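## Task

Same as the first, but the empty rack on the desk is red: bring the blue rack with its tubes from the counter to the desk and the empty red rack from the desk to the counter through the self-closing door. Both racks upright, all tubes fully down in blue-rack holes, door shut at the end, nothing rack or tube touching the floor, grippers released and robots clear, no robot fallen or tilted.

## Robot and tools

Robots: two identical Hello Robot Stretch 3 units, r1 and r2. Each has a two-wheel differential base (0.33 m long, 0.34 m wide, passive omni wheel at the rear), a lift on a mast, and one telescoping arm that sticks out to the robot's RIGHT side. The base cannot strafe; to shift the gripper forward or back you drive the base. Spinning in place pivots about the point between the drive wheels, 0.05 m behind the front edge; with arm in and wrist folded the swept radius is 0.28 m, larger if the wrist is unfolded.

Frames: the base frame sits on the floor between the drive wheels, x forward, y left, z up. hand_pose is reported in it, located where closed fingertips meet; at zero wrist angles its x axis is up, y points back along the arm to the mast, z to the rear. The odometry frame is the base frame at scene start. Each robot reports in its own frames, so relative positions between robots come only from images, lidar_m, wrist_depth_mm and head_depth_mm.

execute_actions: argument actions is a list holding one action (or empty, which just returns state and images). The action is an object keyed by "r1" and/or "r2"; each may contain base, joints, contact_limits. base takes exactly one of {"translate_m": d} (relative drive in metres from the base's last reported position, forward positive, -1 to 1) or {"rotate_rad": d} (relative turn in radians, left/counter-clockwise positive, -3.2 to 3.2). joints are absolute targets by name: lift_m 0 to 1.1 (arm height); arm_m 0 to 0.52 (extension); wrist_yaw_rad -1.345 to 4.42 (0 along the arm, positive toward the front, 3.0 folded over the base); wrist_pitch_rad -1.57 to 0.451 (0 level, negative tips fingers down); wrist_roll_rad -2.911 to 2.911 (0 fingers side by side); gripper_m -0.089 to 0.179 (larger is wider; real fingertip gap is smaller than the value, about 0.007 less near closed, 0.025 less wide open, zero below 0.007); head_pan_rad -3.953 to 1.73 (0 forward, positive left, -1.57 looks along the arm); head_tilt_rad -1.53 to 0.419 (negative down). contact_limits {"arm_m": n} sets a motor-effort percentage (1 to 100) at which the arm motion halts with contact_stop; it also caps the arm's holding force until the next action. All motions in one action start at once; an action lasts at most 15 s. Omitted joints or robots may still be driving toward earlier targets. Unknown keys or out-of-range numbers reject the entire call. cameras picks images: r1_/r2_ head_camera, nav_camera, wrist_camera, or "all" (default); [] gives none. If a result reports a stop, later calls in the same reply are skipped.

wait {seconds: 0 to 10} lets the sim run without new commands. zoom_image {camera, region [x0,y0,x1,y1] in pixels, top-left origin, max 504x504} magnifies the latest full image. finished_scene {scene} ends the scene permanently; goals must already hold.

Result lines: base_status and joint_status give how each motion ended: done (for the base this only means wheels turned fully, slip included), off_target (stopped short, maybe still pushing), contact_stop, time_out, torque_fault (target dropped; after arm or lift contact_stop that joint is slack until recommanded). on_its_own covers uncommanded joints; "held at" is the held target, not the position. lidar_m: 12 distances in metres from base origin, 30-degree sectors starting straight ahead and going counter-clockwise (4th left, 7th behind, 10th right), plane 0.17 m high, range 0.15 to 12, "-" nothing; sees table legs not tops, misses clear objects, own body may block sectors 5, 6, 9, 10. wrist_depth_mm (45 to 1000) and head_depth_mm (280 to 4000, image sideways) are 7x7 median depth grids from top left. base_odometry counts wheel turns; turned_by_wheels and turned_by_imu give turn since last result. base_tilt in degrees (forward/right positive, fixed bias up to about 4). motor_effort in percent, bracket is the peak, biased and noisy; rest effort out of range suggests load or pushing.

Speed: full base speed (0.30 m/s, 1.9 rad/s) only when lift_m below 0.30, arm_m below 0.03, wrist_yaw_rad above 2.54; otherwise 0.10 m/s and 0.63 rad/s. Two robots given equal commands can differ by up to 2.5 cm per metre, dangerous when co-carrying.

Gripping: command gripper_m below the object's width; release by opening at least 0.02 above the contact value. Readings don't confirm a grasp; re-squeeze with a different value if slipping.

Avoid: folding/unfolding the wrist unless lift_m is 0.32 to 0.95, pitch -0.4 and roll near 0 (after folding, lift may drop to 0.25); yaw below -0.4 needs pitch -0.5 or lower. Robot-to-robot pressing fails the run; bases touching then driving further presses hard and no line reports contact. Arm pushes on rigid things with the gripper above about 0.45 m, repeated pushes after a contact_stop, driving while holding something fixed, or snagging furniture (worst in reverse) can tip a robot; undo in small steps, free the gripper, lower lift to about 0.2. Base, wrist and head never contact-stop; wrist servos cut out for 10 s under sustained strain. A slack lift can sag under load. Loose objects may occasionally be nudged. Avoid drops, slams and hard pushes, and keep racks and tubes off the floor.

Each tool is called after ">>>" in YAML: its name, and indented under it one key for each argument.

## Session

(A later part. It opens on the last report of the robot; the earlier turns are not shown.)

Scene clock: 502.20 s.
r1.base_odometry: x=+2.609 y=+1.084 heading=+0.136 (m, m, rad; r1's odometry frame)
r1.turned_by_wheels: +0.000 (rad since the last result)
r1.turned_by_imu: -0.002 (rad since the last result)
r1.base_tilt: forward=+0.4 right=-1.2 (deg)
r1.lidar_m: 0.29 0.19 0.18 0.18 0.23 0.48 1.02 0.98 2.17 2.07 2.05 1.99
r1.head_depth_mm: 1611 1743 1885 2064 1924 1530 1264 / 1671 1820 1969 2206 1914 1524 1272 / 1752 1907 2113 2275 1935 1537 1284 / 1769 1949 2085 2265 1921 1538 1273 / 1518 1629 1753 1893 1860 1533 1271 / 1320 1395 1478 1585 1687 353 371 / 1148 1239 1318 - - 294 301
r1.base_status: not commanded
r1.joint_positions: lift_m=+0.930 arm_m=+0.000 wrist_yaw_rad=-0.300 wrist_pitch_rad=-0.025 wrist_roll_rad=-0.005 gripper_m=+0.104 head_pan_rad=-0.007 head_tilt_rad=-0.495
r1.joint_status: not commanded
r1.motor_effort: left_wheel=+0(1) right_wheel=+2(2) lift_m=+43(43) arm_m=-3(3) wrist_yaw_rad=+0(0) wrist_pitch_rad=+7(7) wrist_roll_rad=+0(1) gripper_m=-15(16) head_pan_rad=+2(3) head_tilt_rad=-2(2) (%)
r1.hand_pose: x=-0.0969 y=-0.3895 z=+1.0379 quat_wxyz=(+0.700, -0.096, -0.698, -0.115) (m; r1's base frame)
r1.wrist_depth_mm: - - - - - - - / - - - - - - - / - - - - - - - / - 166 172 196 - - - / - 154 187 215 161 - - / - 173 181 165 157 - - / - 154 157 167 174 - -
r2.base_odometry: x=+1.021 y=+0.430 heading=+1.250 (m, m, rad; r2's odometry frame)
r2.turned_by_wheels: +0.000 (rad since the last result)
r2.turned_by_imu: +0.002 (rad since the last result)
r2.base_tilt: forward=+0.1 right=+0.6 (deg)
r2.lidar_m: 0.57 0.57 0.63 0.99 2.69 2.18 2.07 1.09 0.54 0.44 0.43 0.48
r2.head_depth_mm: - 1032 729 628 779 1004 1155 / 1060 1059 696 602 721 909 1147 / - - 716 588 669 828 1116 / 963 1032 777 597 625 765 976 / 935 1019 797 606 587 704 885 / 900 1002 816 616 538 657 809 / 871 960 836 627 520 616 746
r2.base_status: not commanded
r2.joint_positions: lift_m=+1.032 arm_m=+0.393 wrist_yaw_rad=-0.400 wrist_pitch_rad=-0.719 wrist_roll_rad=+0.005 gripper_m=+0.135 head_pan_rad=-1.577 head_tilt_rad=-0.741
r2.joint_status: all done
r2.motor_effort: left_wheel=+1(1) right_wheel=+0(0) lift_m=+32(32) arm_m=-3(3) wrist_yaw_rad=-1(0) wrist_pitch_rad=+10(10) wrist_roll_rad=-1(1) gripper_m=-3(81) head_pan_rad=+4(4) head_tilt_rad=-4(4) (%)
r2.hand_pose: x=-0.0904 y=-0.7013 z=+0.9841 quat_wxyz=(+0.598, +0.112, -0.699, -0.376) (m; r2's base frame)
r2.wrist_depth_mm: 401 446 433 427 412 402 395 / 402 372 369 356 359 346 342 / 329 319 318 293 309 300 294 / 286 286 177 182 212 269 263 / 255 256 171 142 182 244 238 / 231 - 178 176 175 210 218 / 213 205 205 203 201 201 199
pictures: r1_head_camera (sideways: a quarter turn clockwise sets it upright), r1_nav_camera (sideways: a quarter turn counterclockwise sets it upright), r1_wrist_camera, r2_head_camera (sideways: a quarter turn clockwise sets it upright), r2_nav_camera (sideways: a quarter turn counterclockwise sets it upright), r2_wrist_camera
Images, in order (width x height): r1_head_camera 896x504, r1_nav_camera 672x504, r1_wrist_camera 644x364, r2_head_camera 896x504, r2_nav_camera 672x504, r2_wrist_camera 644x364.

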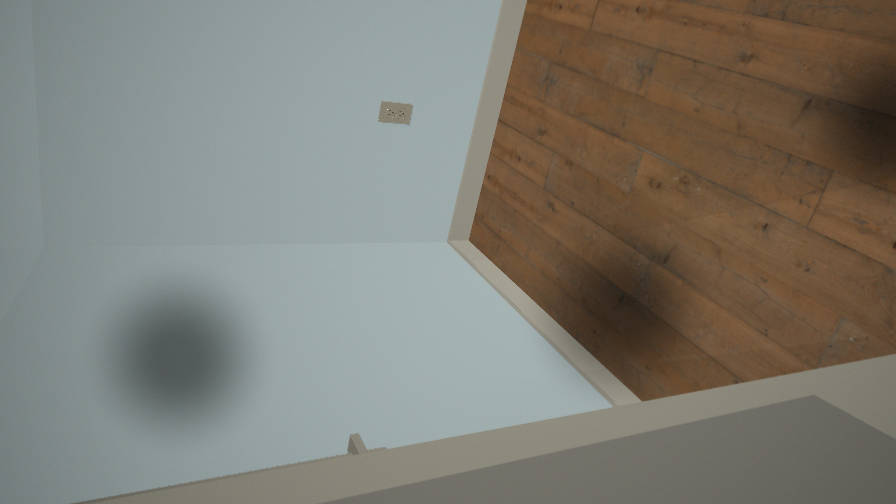

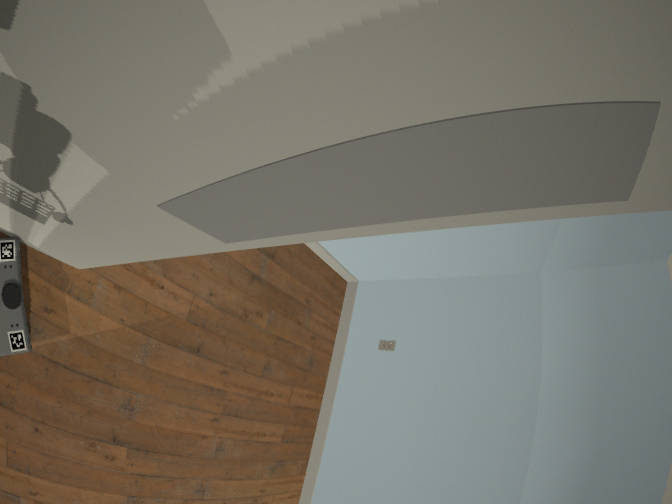

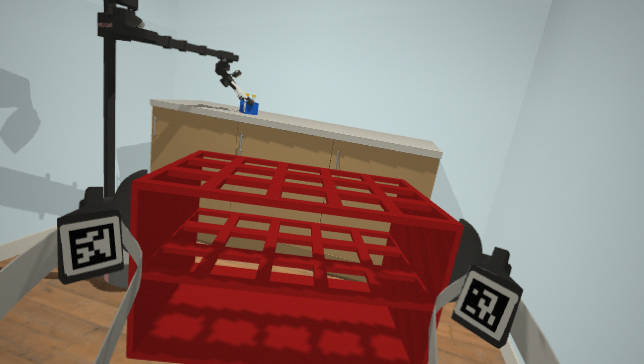

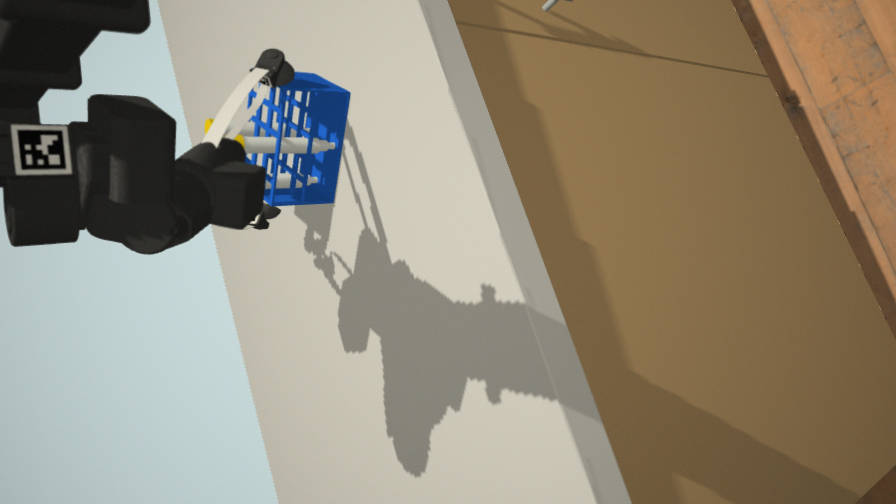

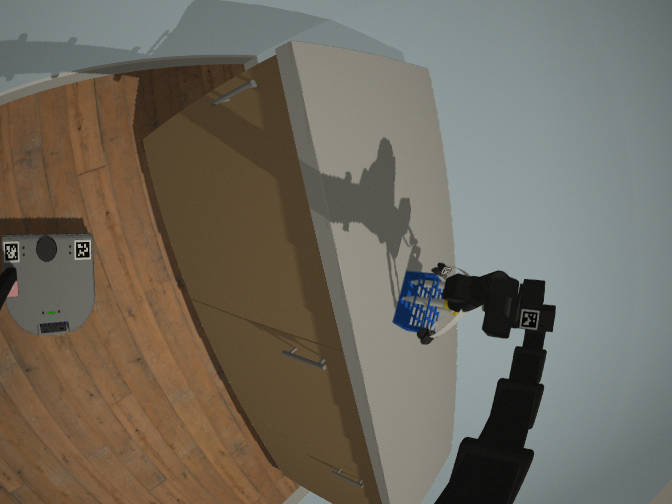

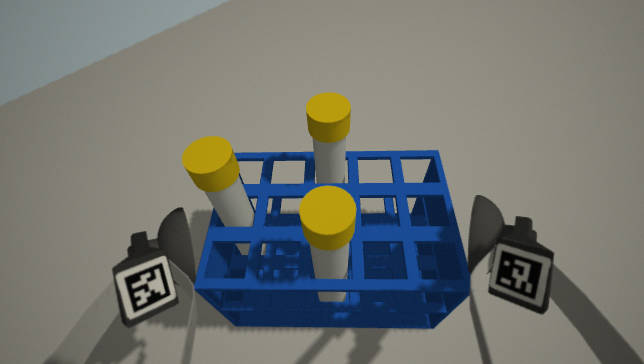

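>>> execute_actions:
  actions:
    - {"r2": {"joints": {"gripper_m": 0.122}}}
  cameras: ["r2_wrist_camera", "r2_head_camera"]

>>> execute_actions:
  actions:
    - {"r2": {"joints": {"gripper_m": 0.11}}}
  cameras: ["r2_wrist_camera", "r2_head_camera"]

Scene clock: 510.83 s.
r1.base_odometry: x=+2.609 y=+1.084 heading=+0.136 (m, m, rad; r1's odometry frame)
r1.turned_by_wheels: +0.000 (rad since the last result)
r1.turned_by_imu: -0.001 (rad since the last result)
r1.base_tilt: forward=+0.3 right=-1.2 (deg)
r1.lidar_m: 0.29 0.19 0.18 0.18 0.23 0.48 1.02 0.98 2.17 2.07 2.06 1.98
r1.head_depth_mm: 1616 1739 1909 2074 1925 1524 1253 / 1684 1810 1986 2195 1923 1526 1273 / 1757 1904 2100 2287 1935 1529 1270 / 1777 1935 2129 2277 1931 1526 1276 / 1530 1623 1754 1897 1877 1545 1264 / 1313 1402 1480 1580 1701 353 371 / 1150 1237 1312 - - 293 301
r1.base_status: not commanded
r1.joint_positions: lift_m=+0.930 arm_m=+0.000 wrist_yaw_rad=-0.300 wrist_pitch_rad=-0.025 wrist_roll_rad=-0.005 gripper_m=+0.104 head_pan_rad=-0.007 head_tilt_rad=-0.495
r1.joint_status: not commanded
r1.motor_effort: left_wheel=+1(1) right_wheel=+1(2) lift_m=+43(43) arm_m=-3(4) wrist_yaw_rad=+0(0) wrist_pitch_rad=+6(7) wrist_roll_rad=+0(1) gripper_m=-16(15) head_pan_rad=+2(3) head_tilt_rad=-2(3) (%)
r1.hand_pose: x=-0.0969 y=-0.3895 z=+1.0379 quat_wxyz=(+0.700, -0.096, -0.698, -0.115) (m; r1's base frame)
r1.wrist_depth_mm: - - - - - - - / - - - - - - - / - - - - - - - / - 167 173 196 - - - / - 154 189 215 161 - - / - 172 181 165 157 - - / - 155 157 166 173 - -
r2.base_odometry: x=+1.021 y=+0.430 heading=+1.250 (m, m, rad; r2's odometry frame)
r2.turned_by_wheels: +0.000 (rad since the last result)
r2.turned_by_imu: +0.001 (rad since the last result)
r2.base_tilt: forward=+0.1 right=+0.6 (deg)
r2.lidar_m: 0.57 0.57 0.63 0.99 2.69 2.18 2.07 1.09 0.54 0.44 0.44 0.48
r2.head_depth_mm: - 1030 729 627 782 1006 1154 / 1059 1065 703 602 722 906 1147 / - - 716 588 668 828 1111 / 969 1033 778 597 625 763 977 / 934 1022 799 607 588 707 886 / 900 1002 814 616 538 655 807 / 871 967 835 626 520 614 745
r2.base_status: not commanded
r2.joint_positions: lift_m=+1.032 arm_m=+0.393 wrist_yaw_rad=-0.400 wrist_pitch_rad=-0.717 wrist_roll_rad=+0.005 gripper_m=+0.122 head_pan_rad=-1.577 head_tilt_rad=-0.741
r2.joint_status: all done
r2.motor_effort: left_wheel=+1(1) right_wheel=-1(0) lift_m=+31(32) arm_m=-3(3) wrist_yaw_rad=-1(1) wrist_pitch_rad=+9(10) wrist_roll_rad=-1(1) gripper_m=-9(62) head_pan_rad=+5(5) head_tilt_rad=-4(3) (%)
r2.hand_pose: x=-0.0905 y=-0.7015 z=+0.9843 quat_wxyz=(+0.598, +0.111, -0.699, -0.375) (m; r2's base frame)
r2.wrist_depth_mm: 401 448 436 429 418 408 397 / 398 374 368 362 360 347 341 / 328 324 314 295 307 302 299 / 286 283 178 182 261 266 265 / 257 258 166 139 163 245 238 / 230 - 177 175 175 211 216 / 214 207 206 204 201 200 197
pictures: r2_head_camera (sideways: a quarter turn clockwise sets it upright), r2_wrist_camera
Images, in order (width x height): r2_head_camera 896x504, r2_wrist_camera 644x364.

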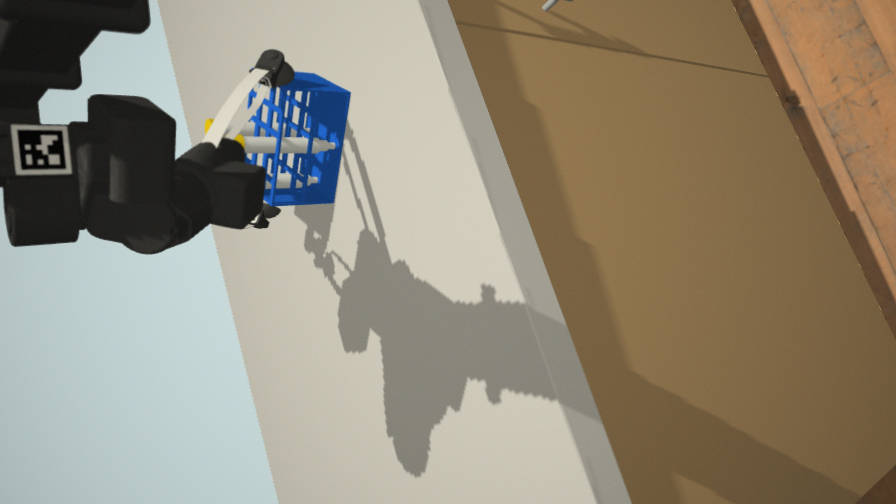

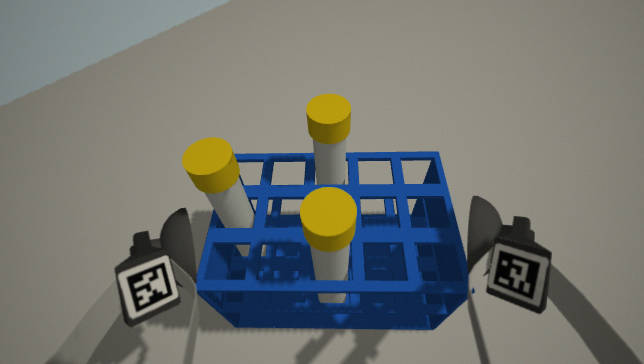

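Scene clock: 511.43 s.
r1.base_odometry: x=+2.609 y=+1.084 heading=+0.136 (m, m, rad; r1's odometry frame)
r1.turned_by_wheels: +0.000 (rad since the last result)
r1.turned_by_imu: +0.000 (rad since the last result)
r1.base_tilt: forward=+0.4 right=-1.2 (deg)
r1.lidar_m: 0.29 0.19 0.18 0.18 0.23 0.48 1.02 0.98 2.17 2.07 2.05 1.98
r1.head_depth_mm: 1607 1739 1879 2065 1915 1534 1262 / 1666 1807 1973 2181 1903 1518 1266 / 1762 1911 2078 2262 1933 1534 1268 / 1786 1936 2113 2295 1933 1538 1274 / 1513 1617 1749 1878 1870 1538 1269 / 1302 1393 1479 1578 1696 353 371 / 1146 1237 1316 - - 293 300
r1.base_status: not commanded
r1.joint_positions: lift_m=+0.930 arm_m=+0.000 wrist_yaw_rad=-0.300 wrist_pitch_rad=-0.025 wrist_roll_rad=-0.005 gripper_m=+0.104 head_pan_rad=-0.007 head_tilt_rad=-0.495
r1.joint_status: not commanded
r1.motor_effort: left_wheel=+0(1) right_wheel=+2(2) lift_m=+43(43) arm_m=-3(3) wrist_yaw_rad=+0(0) wrist_pitch_rad=+7(7) wrist_roll_rad=+1(0) gripper_m=-15(16) head_pan_rad=+3(3) head_tilt_rad=-3(3) (%)
r1.hand_pose: x=-0.0969 y=-0.3895 z=+1.0379 quat_wxyz=(+0.700, -0.096, -0.698, -0.115) (m; r1's base frame)
r1.wrist_depth_mm: - - - - - - - / - - - - - - - / - - - - - - - / - 166 173 196 - - - / - 154 187 216 160 - - / - 172 181 165 157 - - / - 154 157 166 173 - -
r2.base_odometry: x=+1.021 y=+0.430 heading=+1.250 (m, m, rad; r2's odometry frame)
r2.turned_by_wheels: +0.000 (rad since the last result)
r2.turned_by_imu: +0.000 (rad since the last result)
r2.base_tilt: forward=+0.1 right=+0.6 (deg)
r2.lidar_m: 0.57 0.57 0.63 0.99 2.68 2.18 2.07 1.09 0.54 0.44 0.43 0.48
r2.head_depth_mm: - 1027 731 626 783 1005 1155 / 1055 1061 702 601 720 909 1139 / - - 717 587 669 826 1108 / 964 1031 778 596 626 760 979 / 935 1023 798 607 588 704 883 / 900 995 812 616 539 657 808 / 869 963 834 626 520 615 745
r2.base_status: not commanded
r2.joint_positions: lift_m=+1.032 arm_m=+0.393 wrist_yaw_rad=-0.400 wrist_pitch_rad=-0.716 wrist_roll_rad=+0.005 gripper_m=+0.111 head_pan_rad=-1.577 head_tilt_rad=-0.741
r2.joint_status: all done
r2.motor_effort: left_wheel=+1(1) right_wheel=+0(0) lift_m=+32(32) arm_m=-3(3) wrist_yaw_rad=+0(0) wrist_pitch_rad=+8(9) wrist_roll_rad=+0(1) gripper_m=-13(65) head_pan_rad=+5(5) head_tilt_rad=-4(4) (%)
r2.hand_pose: x=-0.0906 y=-0.7018 z=+0.9846 quat_wxyz=(+0.598, +0.111, -0.700, -0.375) (m; r2's base frame)
r2.wrist_depth_mm: 396 453 440 432 415 406 399 / 400 373 367 363 353 345 342 / 329 322 319 295 308 303 298 / 288 283 156 183 191 269 266 / 258 257 165 126 165 247 237 / 231 - 178 174 175 210 218 / 212 206 205 204 201 201 198
pictures: r2_head_camera (sideways: a quarter turn clockwise sets it upright), r2_wrist_camera
Images, in order (width x height): r2_head_camera 896x504, r2_wrist_camera 644x364.

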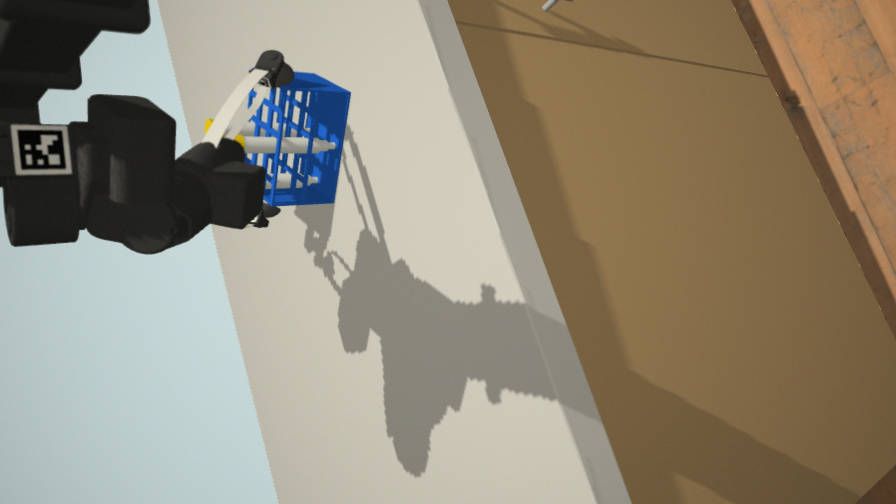

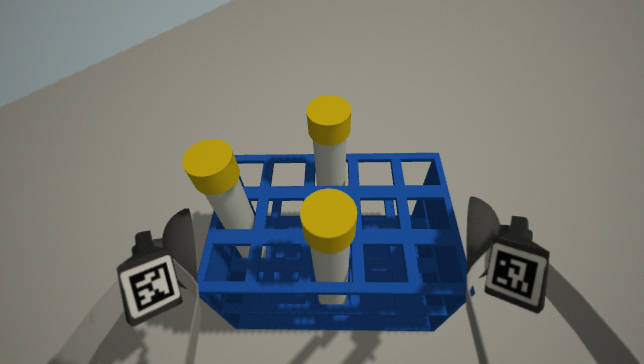

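>>> execute_actions:
  actions:
    - {"r2": {"joints": {"gripper_m": 0.15, "lift_m": 1.09}}}
  cameras: []

>>> execute_actions:
  actions:
    - {"r2": {"base": {"translate_m": -0.42}, "joints": {"wrist_pitch_rad": 0.0, "wrist_yaw_rad": 1.17, "arm_m": 0.415, "gripper_m": 0.135, "head_pan_rad": -1.2}}}
  cameras: ["r2_wrist_camera", "r2_head_camera", "r2_nav_camera"]

Scene clock: 534.57 s.
r1.base_odometry: x=+2.609 y=+1.084 heading=+0.136 (m, m, rad; r1's odometry frame)
r1.turned_by_wheels: +0.000 (rad since the last result)
r1.turned_by_imu: -0.001 (rad since the last result)
r1.base_tilt: forward=+0.4 right=-1.3 (deg)
r1.lidar_m: 0.29 0.19 0.18 0.18 0.23 0.48 1.01 0.98 2.18 2.07 2.05 1.98
r1.head_depth_mm: 1600 1744 1889 2053 1922 1525 1258 / 1693 1828 1991 2197 1931 1524 1261 / 1740 1908 2080 2292 1940 1525 1262 / 1777 1933 2131 2283 1932 1528 1265 / 1522 1635 1755 1891 1875 1531 1273 / 1312 1392 1491 1598 1689 353 370 / 1149 1236 1319 - - 293 300
r1.base_status: not commanded
r1.joint_positions: lift_m=+0.930 arm_m=+0.000 wrist_yaw_rad=-0.300 wrist_pitch_rad=-0.025 wrist_roll_rad=-0.005 gripper_m=+0.104 head_pan_rad=-0.007 head_tilt_rad=-0.495
r1.joint_status: not commanded
r1.motor_effort: left_wheel=+0(1) right_wheel=+1(1) lift_m=+43(43) arm_m=-3(3) wrist_yaw_rad=+0(0) wrist_pitch_rad=+7(7) wrist_roll_rad=+1(1) gripper_m=-17(16) head_pan_rad=+1(3) head_tilt_rad=-3(3) (%)
r1.hand_pose: x=-0.0969 y=-0.3895 z=+1.0379 quat_wxyz=(+0.700, -0.096, -0.698, -0.115) (m; r1's base frame)
r1.wrist_depth_mm: - - - - - - - / - - - - - - - / - - - - - - - / - 166 173 196 - - - / - 154 187 216 161 - - / - 172 180 164 158 - - / - 154 157 166 173 - -
r2.base_odometry: x=+1.021 y=+0.430 heading=+1.250 (m, m, rad; r2's odometry frame)
r2.turned_by_wheels: +0.000 (rad since the last result)
r2.turned_by_imu: +0.001 (rad since the last result)
r2.base_tilt: forward=+0.1 right=+0.6 (deg)
r2.lidar_m: 0.57 0.57 0.63 0.99 2.69 2.18 2.07 1.09 0.54 0.44 0.44 0.48
r2.head_depth_mm: 1082 1064 734 629 778 1007 1152 / 1071 1000 696 600 721 907 1141 / - 982 716 586 669 830 1109 / 964 1037 779 596 626 760 978 / 932 1020 798 606 587 705 884 / 902 997 816 617 537 656 809 / 871 965 832 628 518 614 745
r2.base_status: not commanded
r2.joint_positions: lift_m=+1.090 arm_m=+0.393 wrist_yaw_rad=-0.400 wrist_pitch_rad=-0.715 wrist_roll_rad=+0.005 gripper_m=+0.150 head_pan_rad=-1.577 head_tilt_rad=-0.741
r2.joint_status: all done
r2.motor_effort: left_wheel=+1(1) right_wheel=+0(0) lift_m=+46(49) arm_m=-3(3) wrist_yaw_rad=-1(1) wrist_pitch_rad=+8(8) wrist_roll_rad=+0(1) gripper_m=+0(84) head_pan_rad=+4(4) head_tilt_rad=-3(4) (%)
r2.hand_pose: x=-0.0907 y=-0.7019 z=+1.0422 quat_wxyz=(+0.598, +0.110, -0.700, -0.375) (m; r2's base frame)
r2.wrist_depth_mm: 398 466 546 535 528 512 509 / 422 482 464 452 449 438 425 / 440 398 399 393 388 378 377 / 366 360 356 345 341 337 333 / 323 326 302 233 293 311 299 / 289 - 273 207 241 269 277 / 274 263 254 249 246 250 248
pictures: none
No camera images: the call's "cameras" was empty. Leave "cameras" out to get every camera's image.

Scene clock: 539.83 s.
r1.base_odometry: x=+2.609 y=+1.084 heading=+0.136 (m, m, rad; r1's odometry frame)
r1.turned_by_wheels: +0.000 (rad since the last result)
r1.turned_by_imu: -0.001 (rad since the last result)
r1.base_tilt: forward=+0.4 right=-1.2 (deg)
r1.lidar_m: 0.29 0.19 0.18 0.18 0.23 0.48 1.01 0.98 2.18 1.71 2.05 1.98
r1.head_depth_mm: 1593 1736 1885 2053 1922 1528 1261 / 1687 1824 1985 2182 1918 1530 1265 / 1752 1924 2102 2282 1928 1542 1269 / 1788 1923 2104 2289 1939 1538 1267 / 1517 1616 1757 1896 1868 1535 1270 / 1310 1390 1477 1577 1691 353 370 / 1158 1241 1318 - - 294 301
r1.base_status: not commanded
r1.joint_positions: lift_m=+0.930 arm_m=+0.000 wrist_yaw_rad=-0.300 wrist_pitch_rad=-0.025 wrist_roll_rad=-0.005 gripper_m=+0.104 head_pan_rad=-0.007 head_tilt_rad=-0.495
r1.joint_status: not commanded
r1.motor_effort: left_wheel=+0(1) right_wheel=+2(2) lift_m=+43(43) arm_m=-3(3) wrist_yaw_rad=+0(0) wrist_pitch_rad=+7(7) wrist_roll_rad=+1(0) gripper_m=-16(15) head_pan_rad=+3(3) head_tilt_rad=-3(2) (%)
r1.hand_pose: x=-0.0969 y=-0.3895 z=+1.0379 quat_wxyz=(+0.700, -0.096, -0.698, -0.115) (m; r1's base frame)
r1.wrist_depth_mm: - - - - - - - / - - - - - - - / - - - - - - - / - 166 173 197 - - - / - 155 187 216 161 - - / - 172 182 165 157 - - / - 154 156 167 175 - -
r2.base_odometry: x=+0.888 y=+0.031 heading=+1.250 (m, m, rad; r2's odometry frame)
r2.turned_by_wheels: +0.000 (rad since the last result)
r2.turned_by_imu: -0.001 (rad since the last result)
r2.base_tilt: forward=+0.1 right=+0.6 (deg)
r2.lidar_m: 0.97 0.96 1.07 1.68 1.94 1.83 1.67 1.66 0.74 0.59 0.59 0.64
r2.head_depth_mm: 1049 1038 734 709 847 1050 1154 / 1058 1063 749 705 844 1050 1168 / 1050 1095 760 705 844 1043 1175 / 1053 1108 730 703 840 1042 1192 / 1034 1103 795 702 837 1040 1194 / 1035 1120 813 690 834 1032 1209 / 1034 1125 836 703 833 1035 1223
r2.base_status: done
r2.joint_positions: lift_m=+1.090 arm_m=+0.415 wrist_yaw_rad=+1.168 wrist_pitch_rad=-0.028 wrist_roll_rad=+0.005 gripper_m=+0.135 head_pan_rad=-1.207 head_tilt_rad=-0.741
r2.joint_status: all done
r2.motor_effort: left_wheel=+1(4) right_wheel=+0(3) lift_m=+47(47) arm_m=+4(6) wrist_yaw_rad=+2(4) wrist_pitch_rad=+15(16) wrist_roll_rad=-1(0) gripper_m=+0(62) head_pan_rad=+4(37) head_tilt_rad=-4(3) (%)
r2.hand_pose: x=+0.2136 y=-0.6599 z=+1.1972 quat_wxyz=(+0.594, +0.399, -0.586, +0.380) (m; r2's base frame)
r2.wrist_depth_mm: 814 935 - 840 665 554 466 / 832 929 - 875 695 574 482 / 862 - - 937 710 583 492 / 845 - - 992 745 594 501 / 844 - - 875 750 586 512 / 859 - 633 628 610 - 521 / 856 510 495 456 487 478 467
pictures: r2_head_camera (sideways: a quarter turn clockwise sets it upright), r2_nav_camera (sideways: a quarter turn counterclockwise sets it upright), r2_wrist_camera
Images, in order (width x height): r2_head_camera 896x504, r2_nav_camera 672x504, r2_wrist_camera 644x364.

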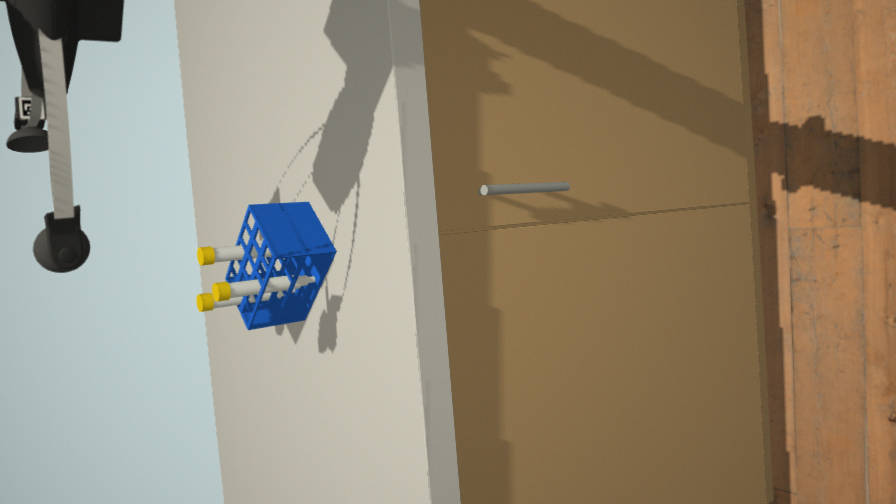

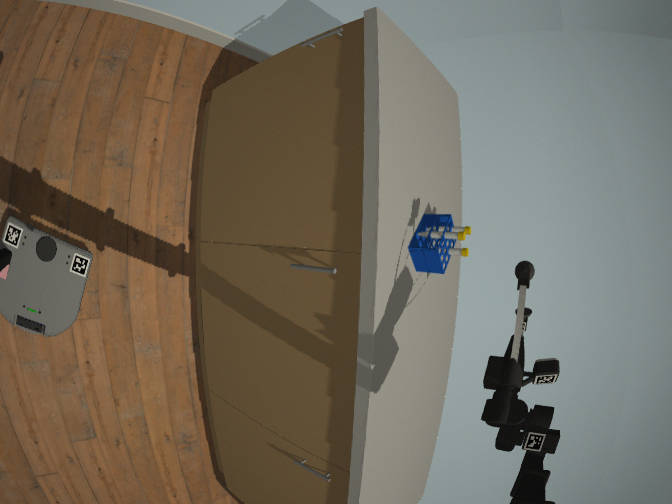

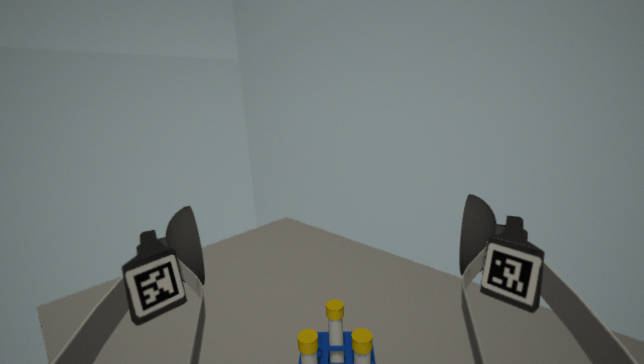

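>>> execute_actions:
  actions:
    - {"r2": {"joints": {"lift_m": 0.855}}}
  cameras: ["r2_wrist_camera", "r2_head_camera"]

Scene clock: 547.97 s.
r1.base_odometry: x=+2.609 y=+1.084 heading=+0.136 (m, m, rad; r1's odometry frame)
r1.turned_by_wheels: +0.000 (rad since the last result)
r1.turned_by_imu: -0.001 (rad since the last result)
r1.base_tilt: forward=+0.4 right=-1.3 (deg)
r1.lidar_m: 0.29 0.19 0.18 0.18 0.23 0.48 1.01 0.98 2.17 1.71 2.04 1.98
r1.head_depth_mm: 1602 1731 1885 2088 1923 1515 1261 / 1667 1825 1982 2201 1928 1529 1268 / 1761 1927 2094 2287 1939 1534 1276 / 1778 1933 2108 2289 1923 1532 1267 / 1516 1617 1748 1916 1881 1551 1273 / 1307 1387 1467 1574 1711 352 371 / 1146 1236 1308 - - 294 300
r1.base_status: not commanded
r1.joint_positions: lift_m=+0.930 arm_m=+0.000 wrist_yaw_rad=-0.300 wrist_pitch_rad=-0.025 wrist_roll_rad=-0.005 gripper_m=+0.104 head_pan_rad=-0.007 head_tilt_rad=-0.495
r1.joint_status: not commanded
r1.motor_effort: left_wheel=+1(1) right_wheel=+2(2) lift_m=+42(43) arm_m=-3(4) wrist_yaw_rad=+0(0) wrist_pitch_rad=+7(7) wrist_roll_rad=+1(1) gripper_m=-16(16) head_pan_rad=+2(3) head_tilt_rad=-2(3) (%)
r1.hand_pose: x=-0.0969 y=-0.3895 z=+1.0379 quat_wxyz=(+0.700, -0.096, -0.698, -0.115) (m; r1's base frame)
r1.wrist_depth_mm: - - - - - - - / - - - - - - - / - - - - - - - / - 166 172 198 - - - / - 155 187 216 161 - - / - 172 180 165 158 - - / - 154 156 166 173 - -
r2.base_odometry: x=+0.888 y=+0.031 heading=+1.250 (m, m, rad; r2's odometry frame)
r2.turned_by_wheels: +0.000 (rad since the last result)
r2.turned_by_imu: +0.001 (rad since the last result)
r2.base_tilt: forward=+0.1 right=+0.6 (deg)
r2.lidar_m: 0.97 0.96 1.06 1.68 1.93 1.82 1.67 1.66 0.73 0.59 0.59 0.64
r2.head_depth_mm: 1028 1046 - 710 848 1053 1154 / 1030 1068 722 706 840 1049 1165 / 1035 1100 764 705 840 1048 1173 / 1034 1102 726 702 842 1046 1190 / 1038 1106 790 700 838 1036 1199 / 1034 1121 814 688 832 1029 1215 / 1037 1122 833 698 835 1037 1218
r2.base_status: not commanded
r2.joint_positions: lift_m=+0.855 arm_m=+0.415 wrist_yaw_rad=+1.168 wrist_pitch_rad=-0.027 wrist_roll_rad=+0.005 gripper_m=+0.135 head_pan_rad=-1.207 head_tilt_rad=-0.741
r2.joint_status: all done
r2.motor_effort: left_wheel=+1(1) right_wheel=+0(1) lift_m=+32(42) arm_m=+5(4) wrist_yaw_rad=+2(3) wrist_pitch_rad=+14(14) wrist_roll_rad=-1(1) gripper_m=+0(0) head_pan_rad=+5(5) head_tilt_rad=-4(3) (%)
r2.hand_pose: x=+0.2136 y=-0.6599 z=+0.9629 quat_wxyz=(+0.594, +0.399, -0.586, +0.381) (m; r2's base frame)
r2.wrist_depth_mm: 829 946 - 855 656 545 472 / 836 954 - 848 695 576 479 / 834 981 - 274 695 575 489 / 584 544 501 218 439 430 410 / 324 327 290 228 280 292 265 / 229 - 216 209 205 - 198 / 188 170 167 165 162 158 156
pictures: r2_head_camera (sideways: a quarter turn clockwise sets it upright), r2_wrist_camera
Images, in order (width x height): r2_head_camera 896x504, r2_wrist_camera 644x364.

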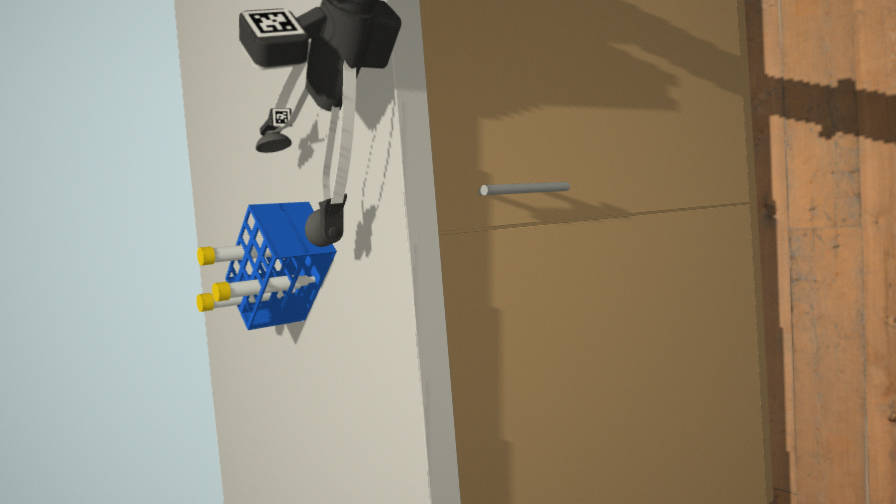

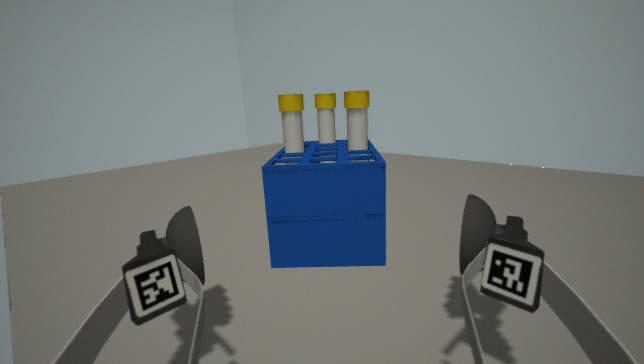

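>>> execute_actions:
  actions:
    - {"r2": {"base": {"translate_m": 0.076}, "joints": {"lift_m": 0.85, "arm_m": 0.441}}}
  cameras: ["r2_wrist_camera", "r2_head_camera"]

Scene clock: 554.33 s.
r1.base_odometry: x=+2.609 y=+1.084 heading=+0.136 (m, m, rad; r1's odometry frame)
r1.turned_by_wheels: +0.000 (rad since the last result)
r1.turned_by_imu: -0.001 (rad since the last result)
r1.base_tilt: forward=+0.4 right=-1.2 (deg)
r1.lidar_m: 0.29 0.19 0.18 0.18 0.23 0.48 1.01 0.98 2.18 1.77 2.05 1.99
r1.head_depth_mm: 1607 1749 1897 2071 1916 1515 1269 / 1672 1825 1983 2218 1926 1534 1268 / 1764 1923 2092 2308 1935 1532 1275 / 1778 1944 2107 2284 1943 1544 1270 / 1515 1637 1755 1886 1864 1541 1258 / 1303 1384 1483 1580 1698 353 371 / 1159 1229 1318 - - 293 300
r1.base_status: not commanded
r1.joint_positions: lift_m=+0.930 arm_m=+0.000 wrist_yaw_rad=-0.300 wrist_pitch_rad=-0.025 wrist_roll_rad=-0.005 gripper_m=+0.104 head_pan_rad=-0.007 head_tilt_rad=-0.495
r1.joint_status: not commanded
r1.motor_effort: left_wheel=+1(0) right_wheel=+2(1) lift_m=+43(43) arm_m=-3(3) wrist_yaw_rad=+0(0) wrist_pitch_rad=+7(7) wrist_roll_rad=+1(0) gripper_m=-17(16) head_pan_rad=+3(2) head_tilt_rad=-3(2) (%)
r1.hand_pose: x=-0.0969 y=-0.3895 z=+1.0379 quat_wxyz=(+0.700, -0.096, -0.698, -0.115) (m; r1's base frame)
r1.wrist_depth_mm: - - - - - - - / - - - - - - - / - - - - - - - / - 166 172 196 - - - / - 154 188 217 161 - - / - 172 180 165 157 - - / - 154 157 166 173 - -
r2.base_odometry: x=+0.912 y=+0.103 heading=+1.251 (m, m, rad; r2's odometry frame)
r2.turned_by_wheels: +0.000 (rad since the last result)
r2.turned_by_imu: +0.001 (rad since the last result)
r2.base_tilt: forward=+0.2 right=+0.6 (deg)
r2.lidar_m: 0.89 0.89 0.99 1.56 2.57 1.89 1.74 1.73 0.70 0.57 0.56 0.61
r2.head_depth_mm: 1007 1044 - 671 802 1001 1155 / 1014 1062 722 667 800 992 1165 / 1010 1078 709 653 796 993 1184 / 1011 1078 748 664 796 988 1192 / 1013 1097 799 677 795 980 1203 / 1008 1101 814 663 790 984 1209 / 1011 1099 834 674 789 977 1200
r2.base_status: done
r2.joint_positions: lift_m=+0.850 arm_m=+0.441 wrist_yaw_rad=+1.168 wrist_pitch_rad=-0.027 wrist_roll_rad=+0.005 gripper_m=+0.135 head_pan_rad=-1.207 head_tilt_rad=-0.741
r2.joint_status: all done
r2.motor_effort: left_wheel=+1(4) right_wheel=+0(3) lift_m=+32(31) arm_m=+4(5) wrist_yaw_rad=+2(2) wrist_pitch_rad=+14(14) wrist_roll_rad=-1(0) gripper_m=+0(0) head_pan_rad=+4(5) head_tilt_rad=-4(4) (%)
r2.hand_pose: x=+0.2137 y=-0.6858 z=+0.9579 quat_wxyz=(+0.594, +0.399, -0.586, +0.381) (m; r2's base frame)
r2.wrist_depth_mm: 757 909 - 786 609 499 436 / 787 891 - 744 618 516 437 / 792 933 - 238 616 535 453 / 730 516 479 159 190 417 388 / 312 312 269 141 140 279 253 / 218 - 191 148 147 - 188 / 176 163 156 151 149 152 149
pictures: r2_head_camera (sideways: a quarter turn clockwise sets it upright), r2_wrist_camera
Images, in order (width x height): r2_head_camera 896x504, r2_wrist_camera 644x364.

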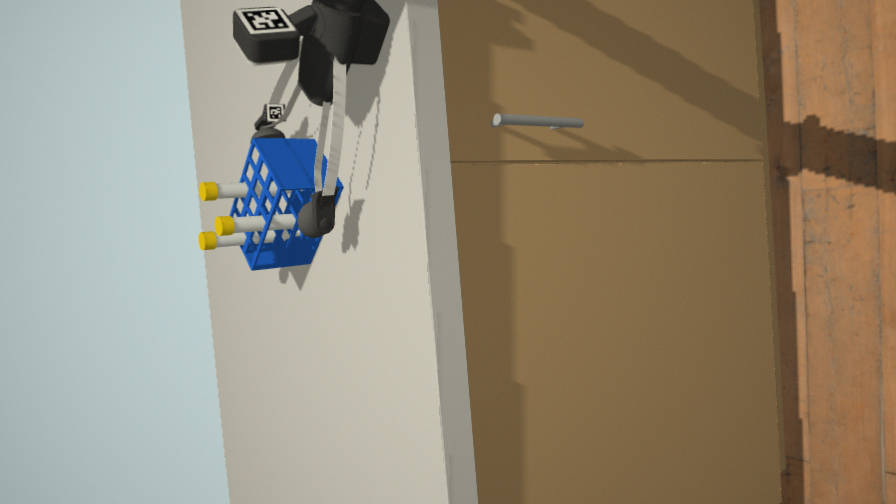

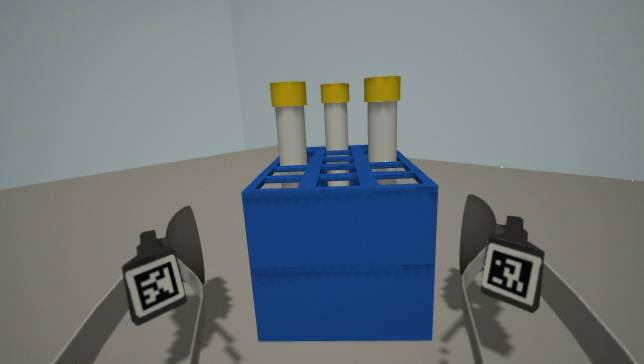

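>>> execute_actions:
  actions:
    - {"r2": {"joints": {"gripper_m": 0.095}}}
  cameras: ["r2_wrist_camera", "r2_head_camera"]

>>> execute_actions:
  actions:
    - {"r2": {"joints": {"gripper_m": 0.078}}}
  cameras: ["r2_wrist_camera", "r2_head_camera"]

Scene clock: 557.43 s.
r1.base_odometry: x=+2.609 y=+1.084 heading=+0.136 (m, m, rad; r1's odometry frame)
r1.turned_by_wheels: +0.000 (rad since the last result)
r1.turned_by_imu: -0.001 (rad since the last result)
r1.base_tilt: forward=+0.4 right=-1.3 (deg)
r1.lidar_m: 0.29 0.19 0.18 0.18 0.23 0.48 1.01 0.98 2.17 1.77 2.05 1.98
r1.head_depth_mm: 1601 1741 1892 2074 1924 1522 1253 / 1679 1838 1993 2181 1927 1529 1254 / 1755 1915 2104 2276 1946 1527 1269 / 1791 1922 2118 2267 1926 1549 1280 / 1521 1613 1743 1892 1894 1545 1281 / 1310 1385 1478 1555 1701 353 371 / 1150 1231 1314 - - 294 301
r1.base_status: not commanded
r1.joint_positions: lift_m=+0.930 arm_m=+0.000 wrist_yaw_rad=-0.300 wrist_pitch_rad=-0.025 wrist_roll_rad=-0.005 gripper_m=+0.104 head_pan_rad=-0.007 head_tilt_rad=-0.495
r1.joint_status: not commanded
r1.motor_effort: left_wheel=+1(0) right_wheel=+2(2) lift_m=+43(43) arm_m=-3(3) wrist_yaw_rad=+1(0) wrist_pitch_rad=+7(7) wrist_roll_rad=+0(0) gripper_m=-15(16) head_pan_rad=+3(3) head_tilt_rad=-2(2) (%)
r1.hand_pose: x=-0.0969 y=-0.3895 z=+1.0379 quat_wxyz=(+0.700, -0.096, -0.698, -0.115) (m; r1's base frame)
r1.wrist_depth_mm: - - - - - - - / - - - - - - - / - - - - - - - / - 166 172 196 - - - / - 155 186 216 161 - - / - 172 181 165 158 - - / - 155 156 166 174 - -
r2.base_odometry: x=+0.912 y=+0.103 heading=+1.251 (m, m, rad; r2's odometry frame)
r2.turned_by_wheels: +0.000 (rad since the last result)
r2.turned_by_imu: +0.000 (rad since the last result)
r2.base_tilt: forward=+0.1 right=+0.6 (deg)
r2.lidar_m: 0.89 0.89 0.98 1.55 2.57 1.89 1.74 1.73 0.70 0.57 0.56 0.61
r2.head_depth_mm: 1009 1045 - 669 803 996 1153 / 1008 1065 707 670 800 993 1166 / 1007 1077 709 651 799 994 1183 / 1009 1082 750 664 798 989 1187 / 1012 1099 797 675 795 986 1204 / 1015 1099 813 662 791 981 1210 / 1012 1105 833 674 789 981 1198
r2.base_status: not commanded
r2.joint_positions: lift_m=+0.850 arm_m=+0.441 wrist_yaw_rad=+1.168 wrist_pitch_rad=-0.027 wrist_roll_rad=+0.005 gripper_m=+0.095 head_pan_rad=-1.207 head_tilt_rad=-0.741
r2.joint_status: all done
r2.motor_effort: left_wheel=+1(1) right_wheel=+0(0) lift_m=+31(31) arm_m=+5(5) wrist_yaw_rad=+3(3) wrist_pitch_rad=+14(14) wrist_roll_rad=-1(1) gripper_m=-2(84) head_pan_rad=+4(5) head_tilt_rad=-4(4) (%)
r2.hand_pose: x=+0.2137 y=-0.6858 z=+0.9579 quat_wxyz=(+0.594, +0.399, -0.586, +0.381) (m; r2's base frame)
r2.wrist_depth_mm: 782 888 - 787 613 511 435 / 767 893 - 775 611 526 439 / 798 911 - 236 607 538 450 / 747 507 480 161 189 408 393 / 311 304 145 142 139 270 253 / 217 221 152 148 146 189 188 / 168 163 157 151 150 152 151
pictures: r2_head_camera (sideways: a quarter turn clockwise sets it upright), r2_wrist_camera
Images, in order (width x height): r2_head_camera 896x504, r2_wrist_camera 644x364.

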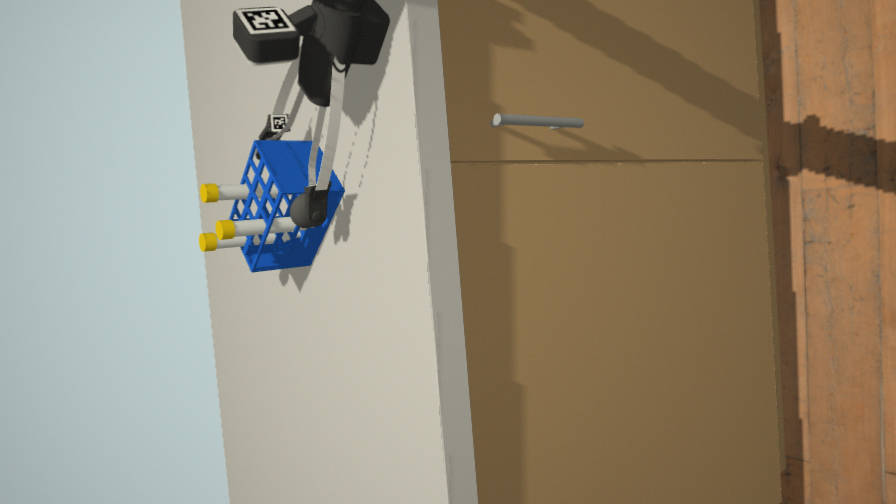

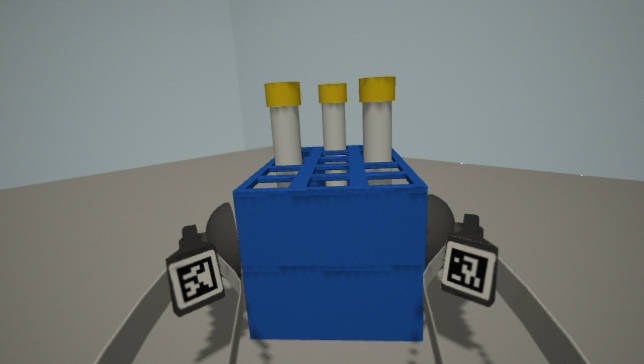

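Scene clock: 558.10 s.
r1.base_odometry: x=+2.609 y=+1.084 heading=+0.136 (m, m, rad; r1's odometry frame)
r1.turned_by_wheels: +0.000 (rad since the last result)
r1.turned_by_imu: +0.000 (rad since the last result)
r1.base_tilt: forward=+0.4 right=-1.2 (deg)
r1.lidar_m: 0.29 0.19 0.18 0.18 0.23 0.48 1.02 0.98 2.17 1.77 2.05 1.98
r1.head_depth_mm: 1607 1722 1874 2067 1930 1522 1263 / 1676 1831 1977 2166 1927 1527 1257 / 1772 1919 2095 2294 1941 1518 1265 / 1786 1936 2098 2274 1939 1541 1266 / 1529 1633 1730 1899 1868 1533 1269 / 1305 1397 1476 1581 1696 353 370 / 1146 1230 1312 - - 294 301
r1.base_status: not commanded
r1.joint_positions: lift_m=+0.930 arm_m=+0.000 wrist_yaw_rad=-0.300 wrist_pitch_rad=-0.025 wrist_roll_rad=-0.005 gripper_m=+0.104 head_pan_rad=-0.007 head_tilt_rad=-0.495
r1.joint_status: not commanded
r1.motor_effort: left_wheel=+0(1) right_wheel=+2(1) lift_m=+43(43) arm_m=-3(3) wrist_yaw_rad=+0(1) wrist_pitch_rad=+7(7) wrist_roll_rad=+0(0) gripper_m=-16(15) head_pan_rad=+3(3) head_tilt_rad=-3(2) (%)
r1.hand_pose: x=-0.0969 y=-0.3895 z=+1.0379 quat_wxyz=(+0.700, -0.096, -0.698, -0.115) (m; r1's base frame)
r1.wrist_depth_mm: - - - - - - - / - - - - - - - / - - - - - - - / - 166 172 197 - - - / - 154 187 216 162 - - / - 172 181 165 157 - - / - 154 156 166 173 - -
r2.base_odometry: x=+0.912 y=+0.103 heading=+1.251 (m, m, rad; r2's odometry frame)
r2.turned_by_wheels: +0.000 (rad since the last result)
r2.turned_by_imu: +0.000 (rad since the last result)
r2.base_tilt: forward=+0.1 right=+0.6 (deg)
r2.lidar_m: 0.90 0.89 0.98 1.56 2.57 1.88 1.75 1.73 0.70 0.57 0.56 0.61
r2.head_depth_mm: 1006 1047 - 672 803 999 1158 / 1005 1067 710 671 801 996 1168 / 1008 1075 711 651 795 990 1178 / 1008 1083 749 663 794 984 1191 / 1013 1097 798 675 792 988 1203 / 1013 1104 814 662 792 981 1213 / 1010 1101 834 674 791 979 1200
r2.base_status: not commanded
r2.joint_positions: lift_m=+0.850 arm_m=+0.441 wrist_yaw_rad=+1.168 wrist_pitch_rad=-0.026 wrist_roll_rad=+0.005 gripper_m=+0.078 head_pan_rad=-1.207 head_tilt_rad=-0.741
r2.joint_status: all done
r2.motor_effort: left_wheel=+1(1) right_wheel=+0(0) lift_m=+31(32) arm_m=+4(4) wrist_yaw_rad=+3(3) wrist_pitch_rad=+13(14) wrist_roll_rad=-1(1) gripper_m=-8(70) head_pan_rad=+5(4) head_tilt_rad=-3(3) (%)
r2.hand_pose: x=+0.2137 y=-0.6858 z=+0.9582 quat_wxyz=(+0.594, +0.399, -0.586, +0.381) (m; r2's base frame)
r2.wrist_depth_mm: 751 926 - 784 622 505 429 / 767 910 - 757 613 518 442 / 798 946 - 237 611 542 451 / 754 525 482 160 190 405 391 / 311 301 143 140 137 260 254 / 219 216 149 146 145 190 189 / 168 164 155 152 148 152 150
pictures: r2_head_camera (sideways: a quarter turn clockwise sets it upright), r2_wrist_camera
Images, in order (width x height): r2_head_camera 896x504, r2_wrist_camera 644x364.

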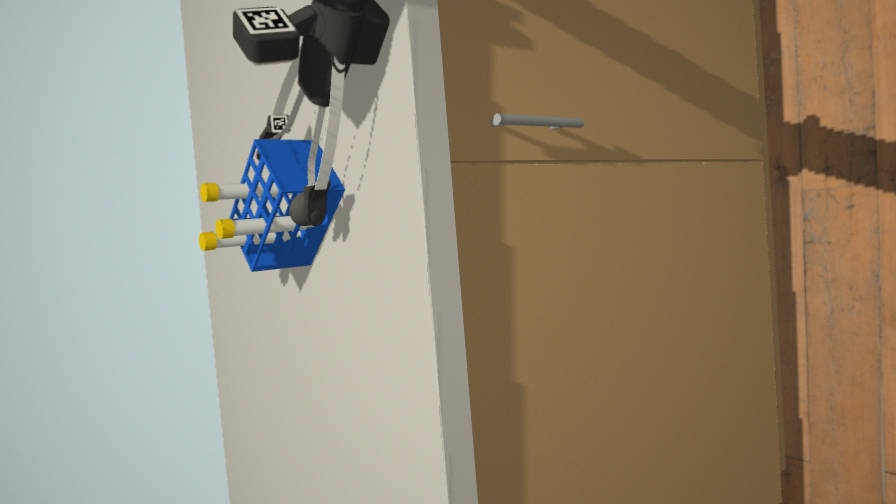

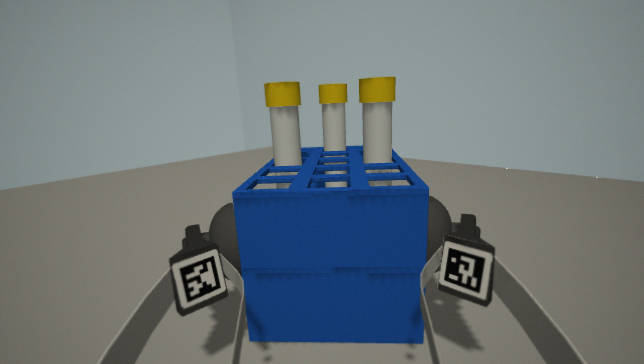

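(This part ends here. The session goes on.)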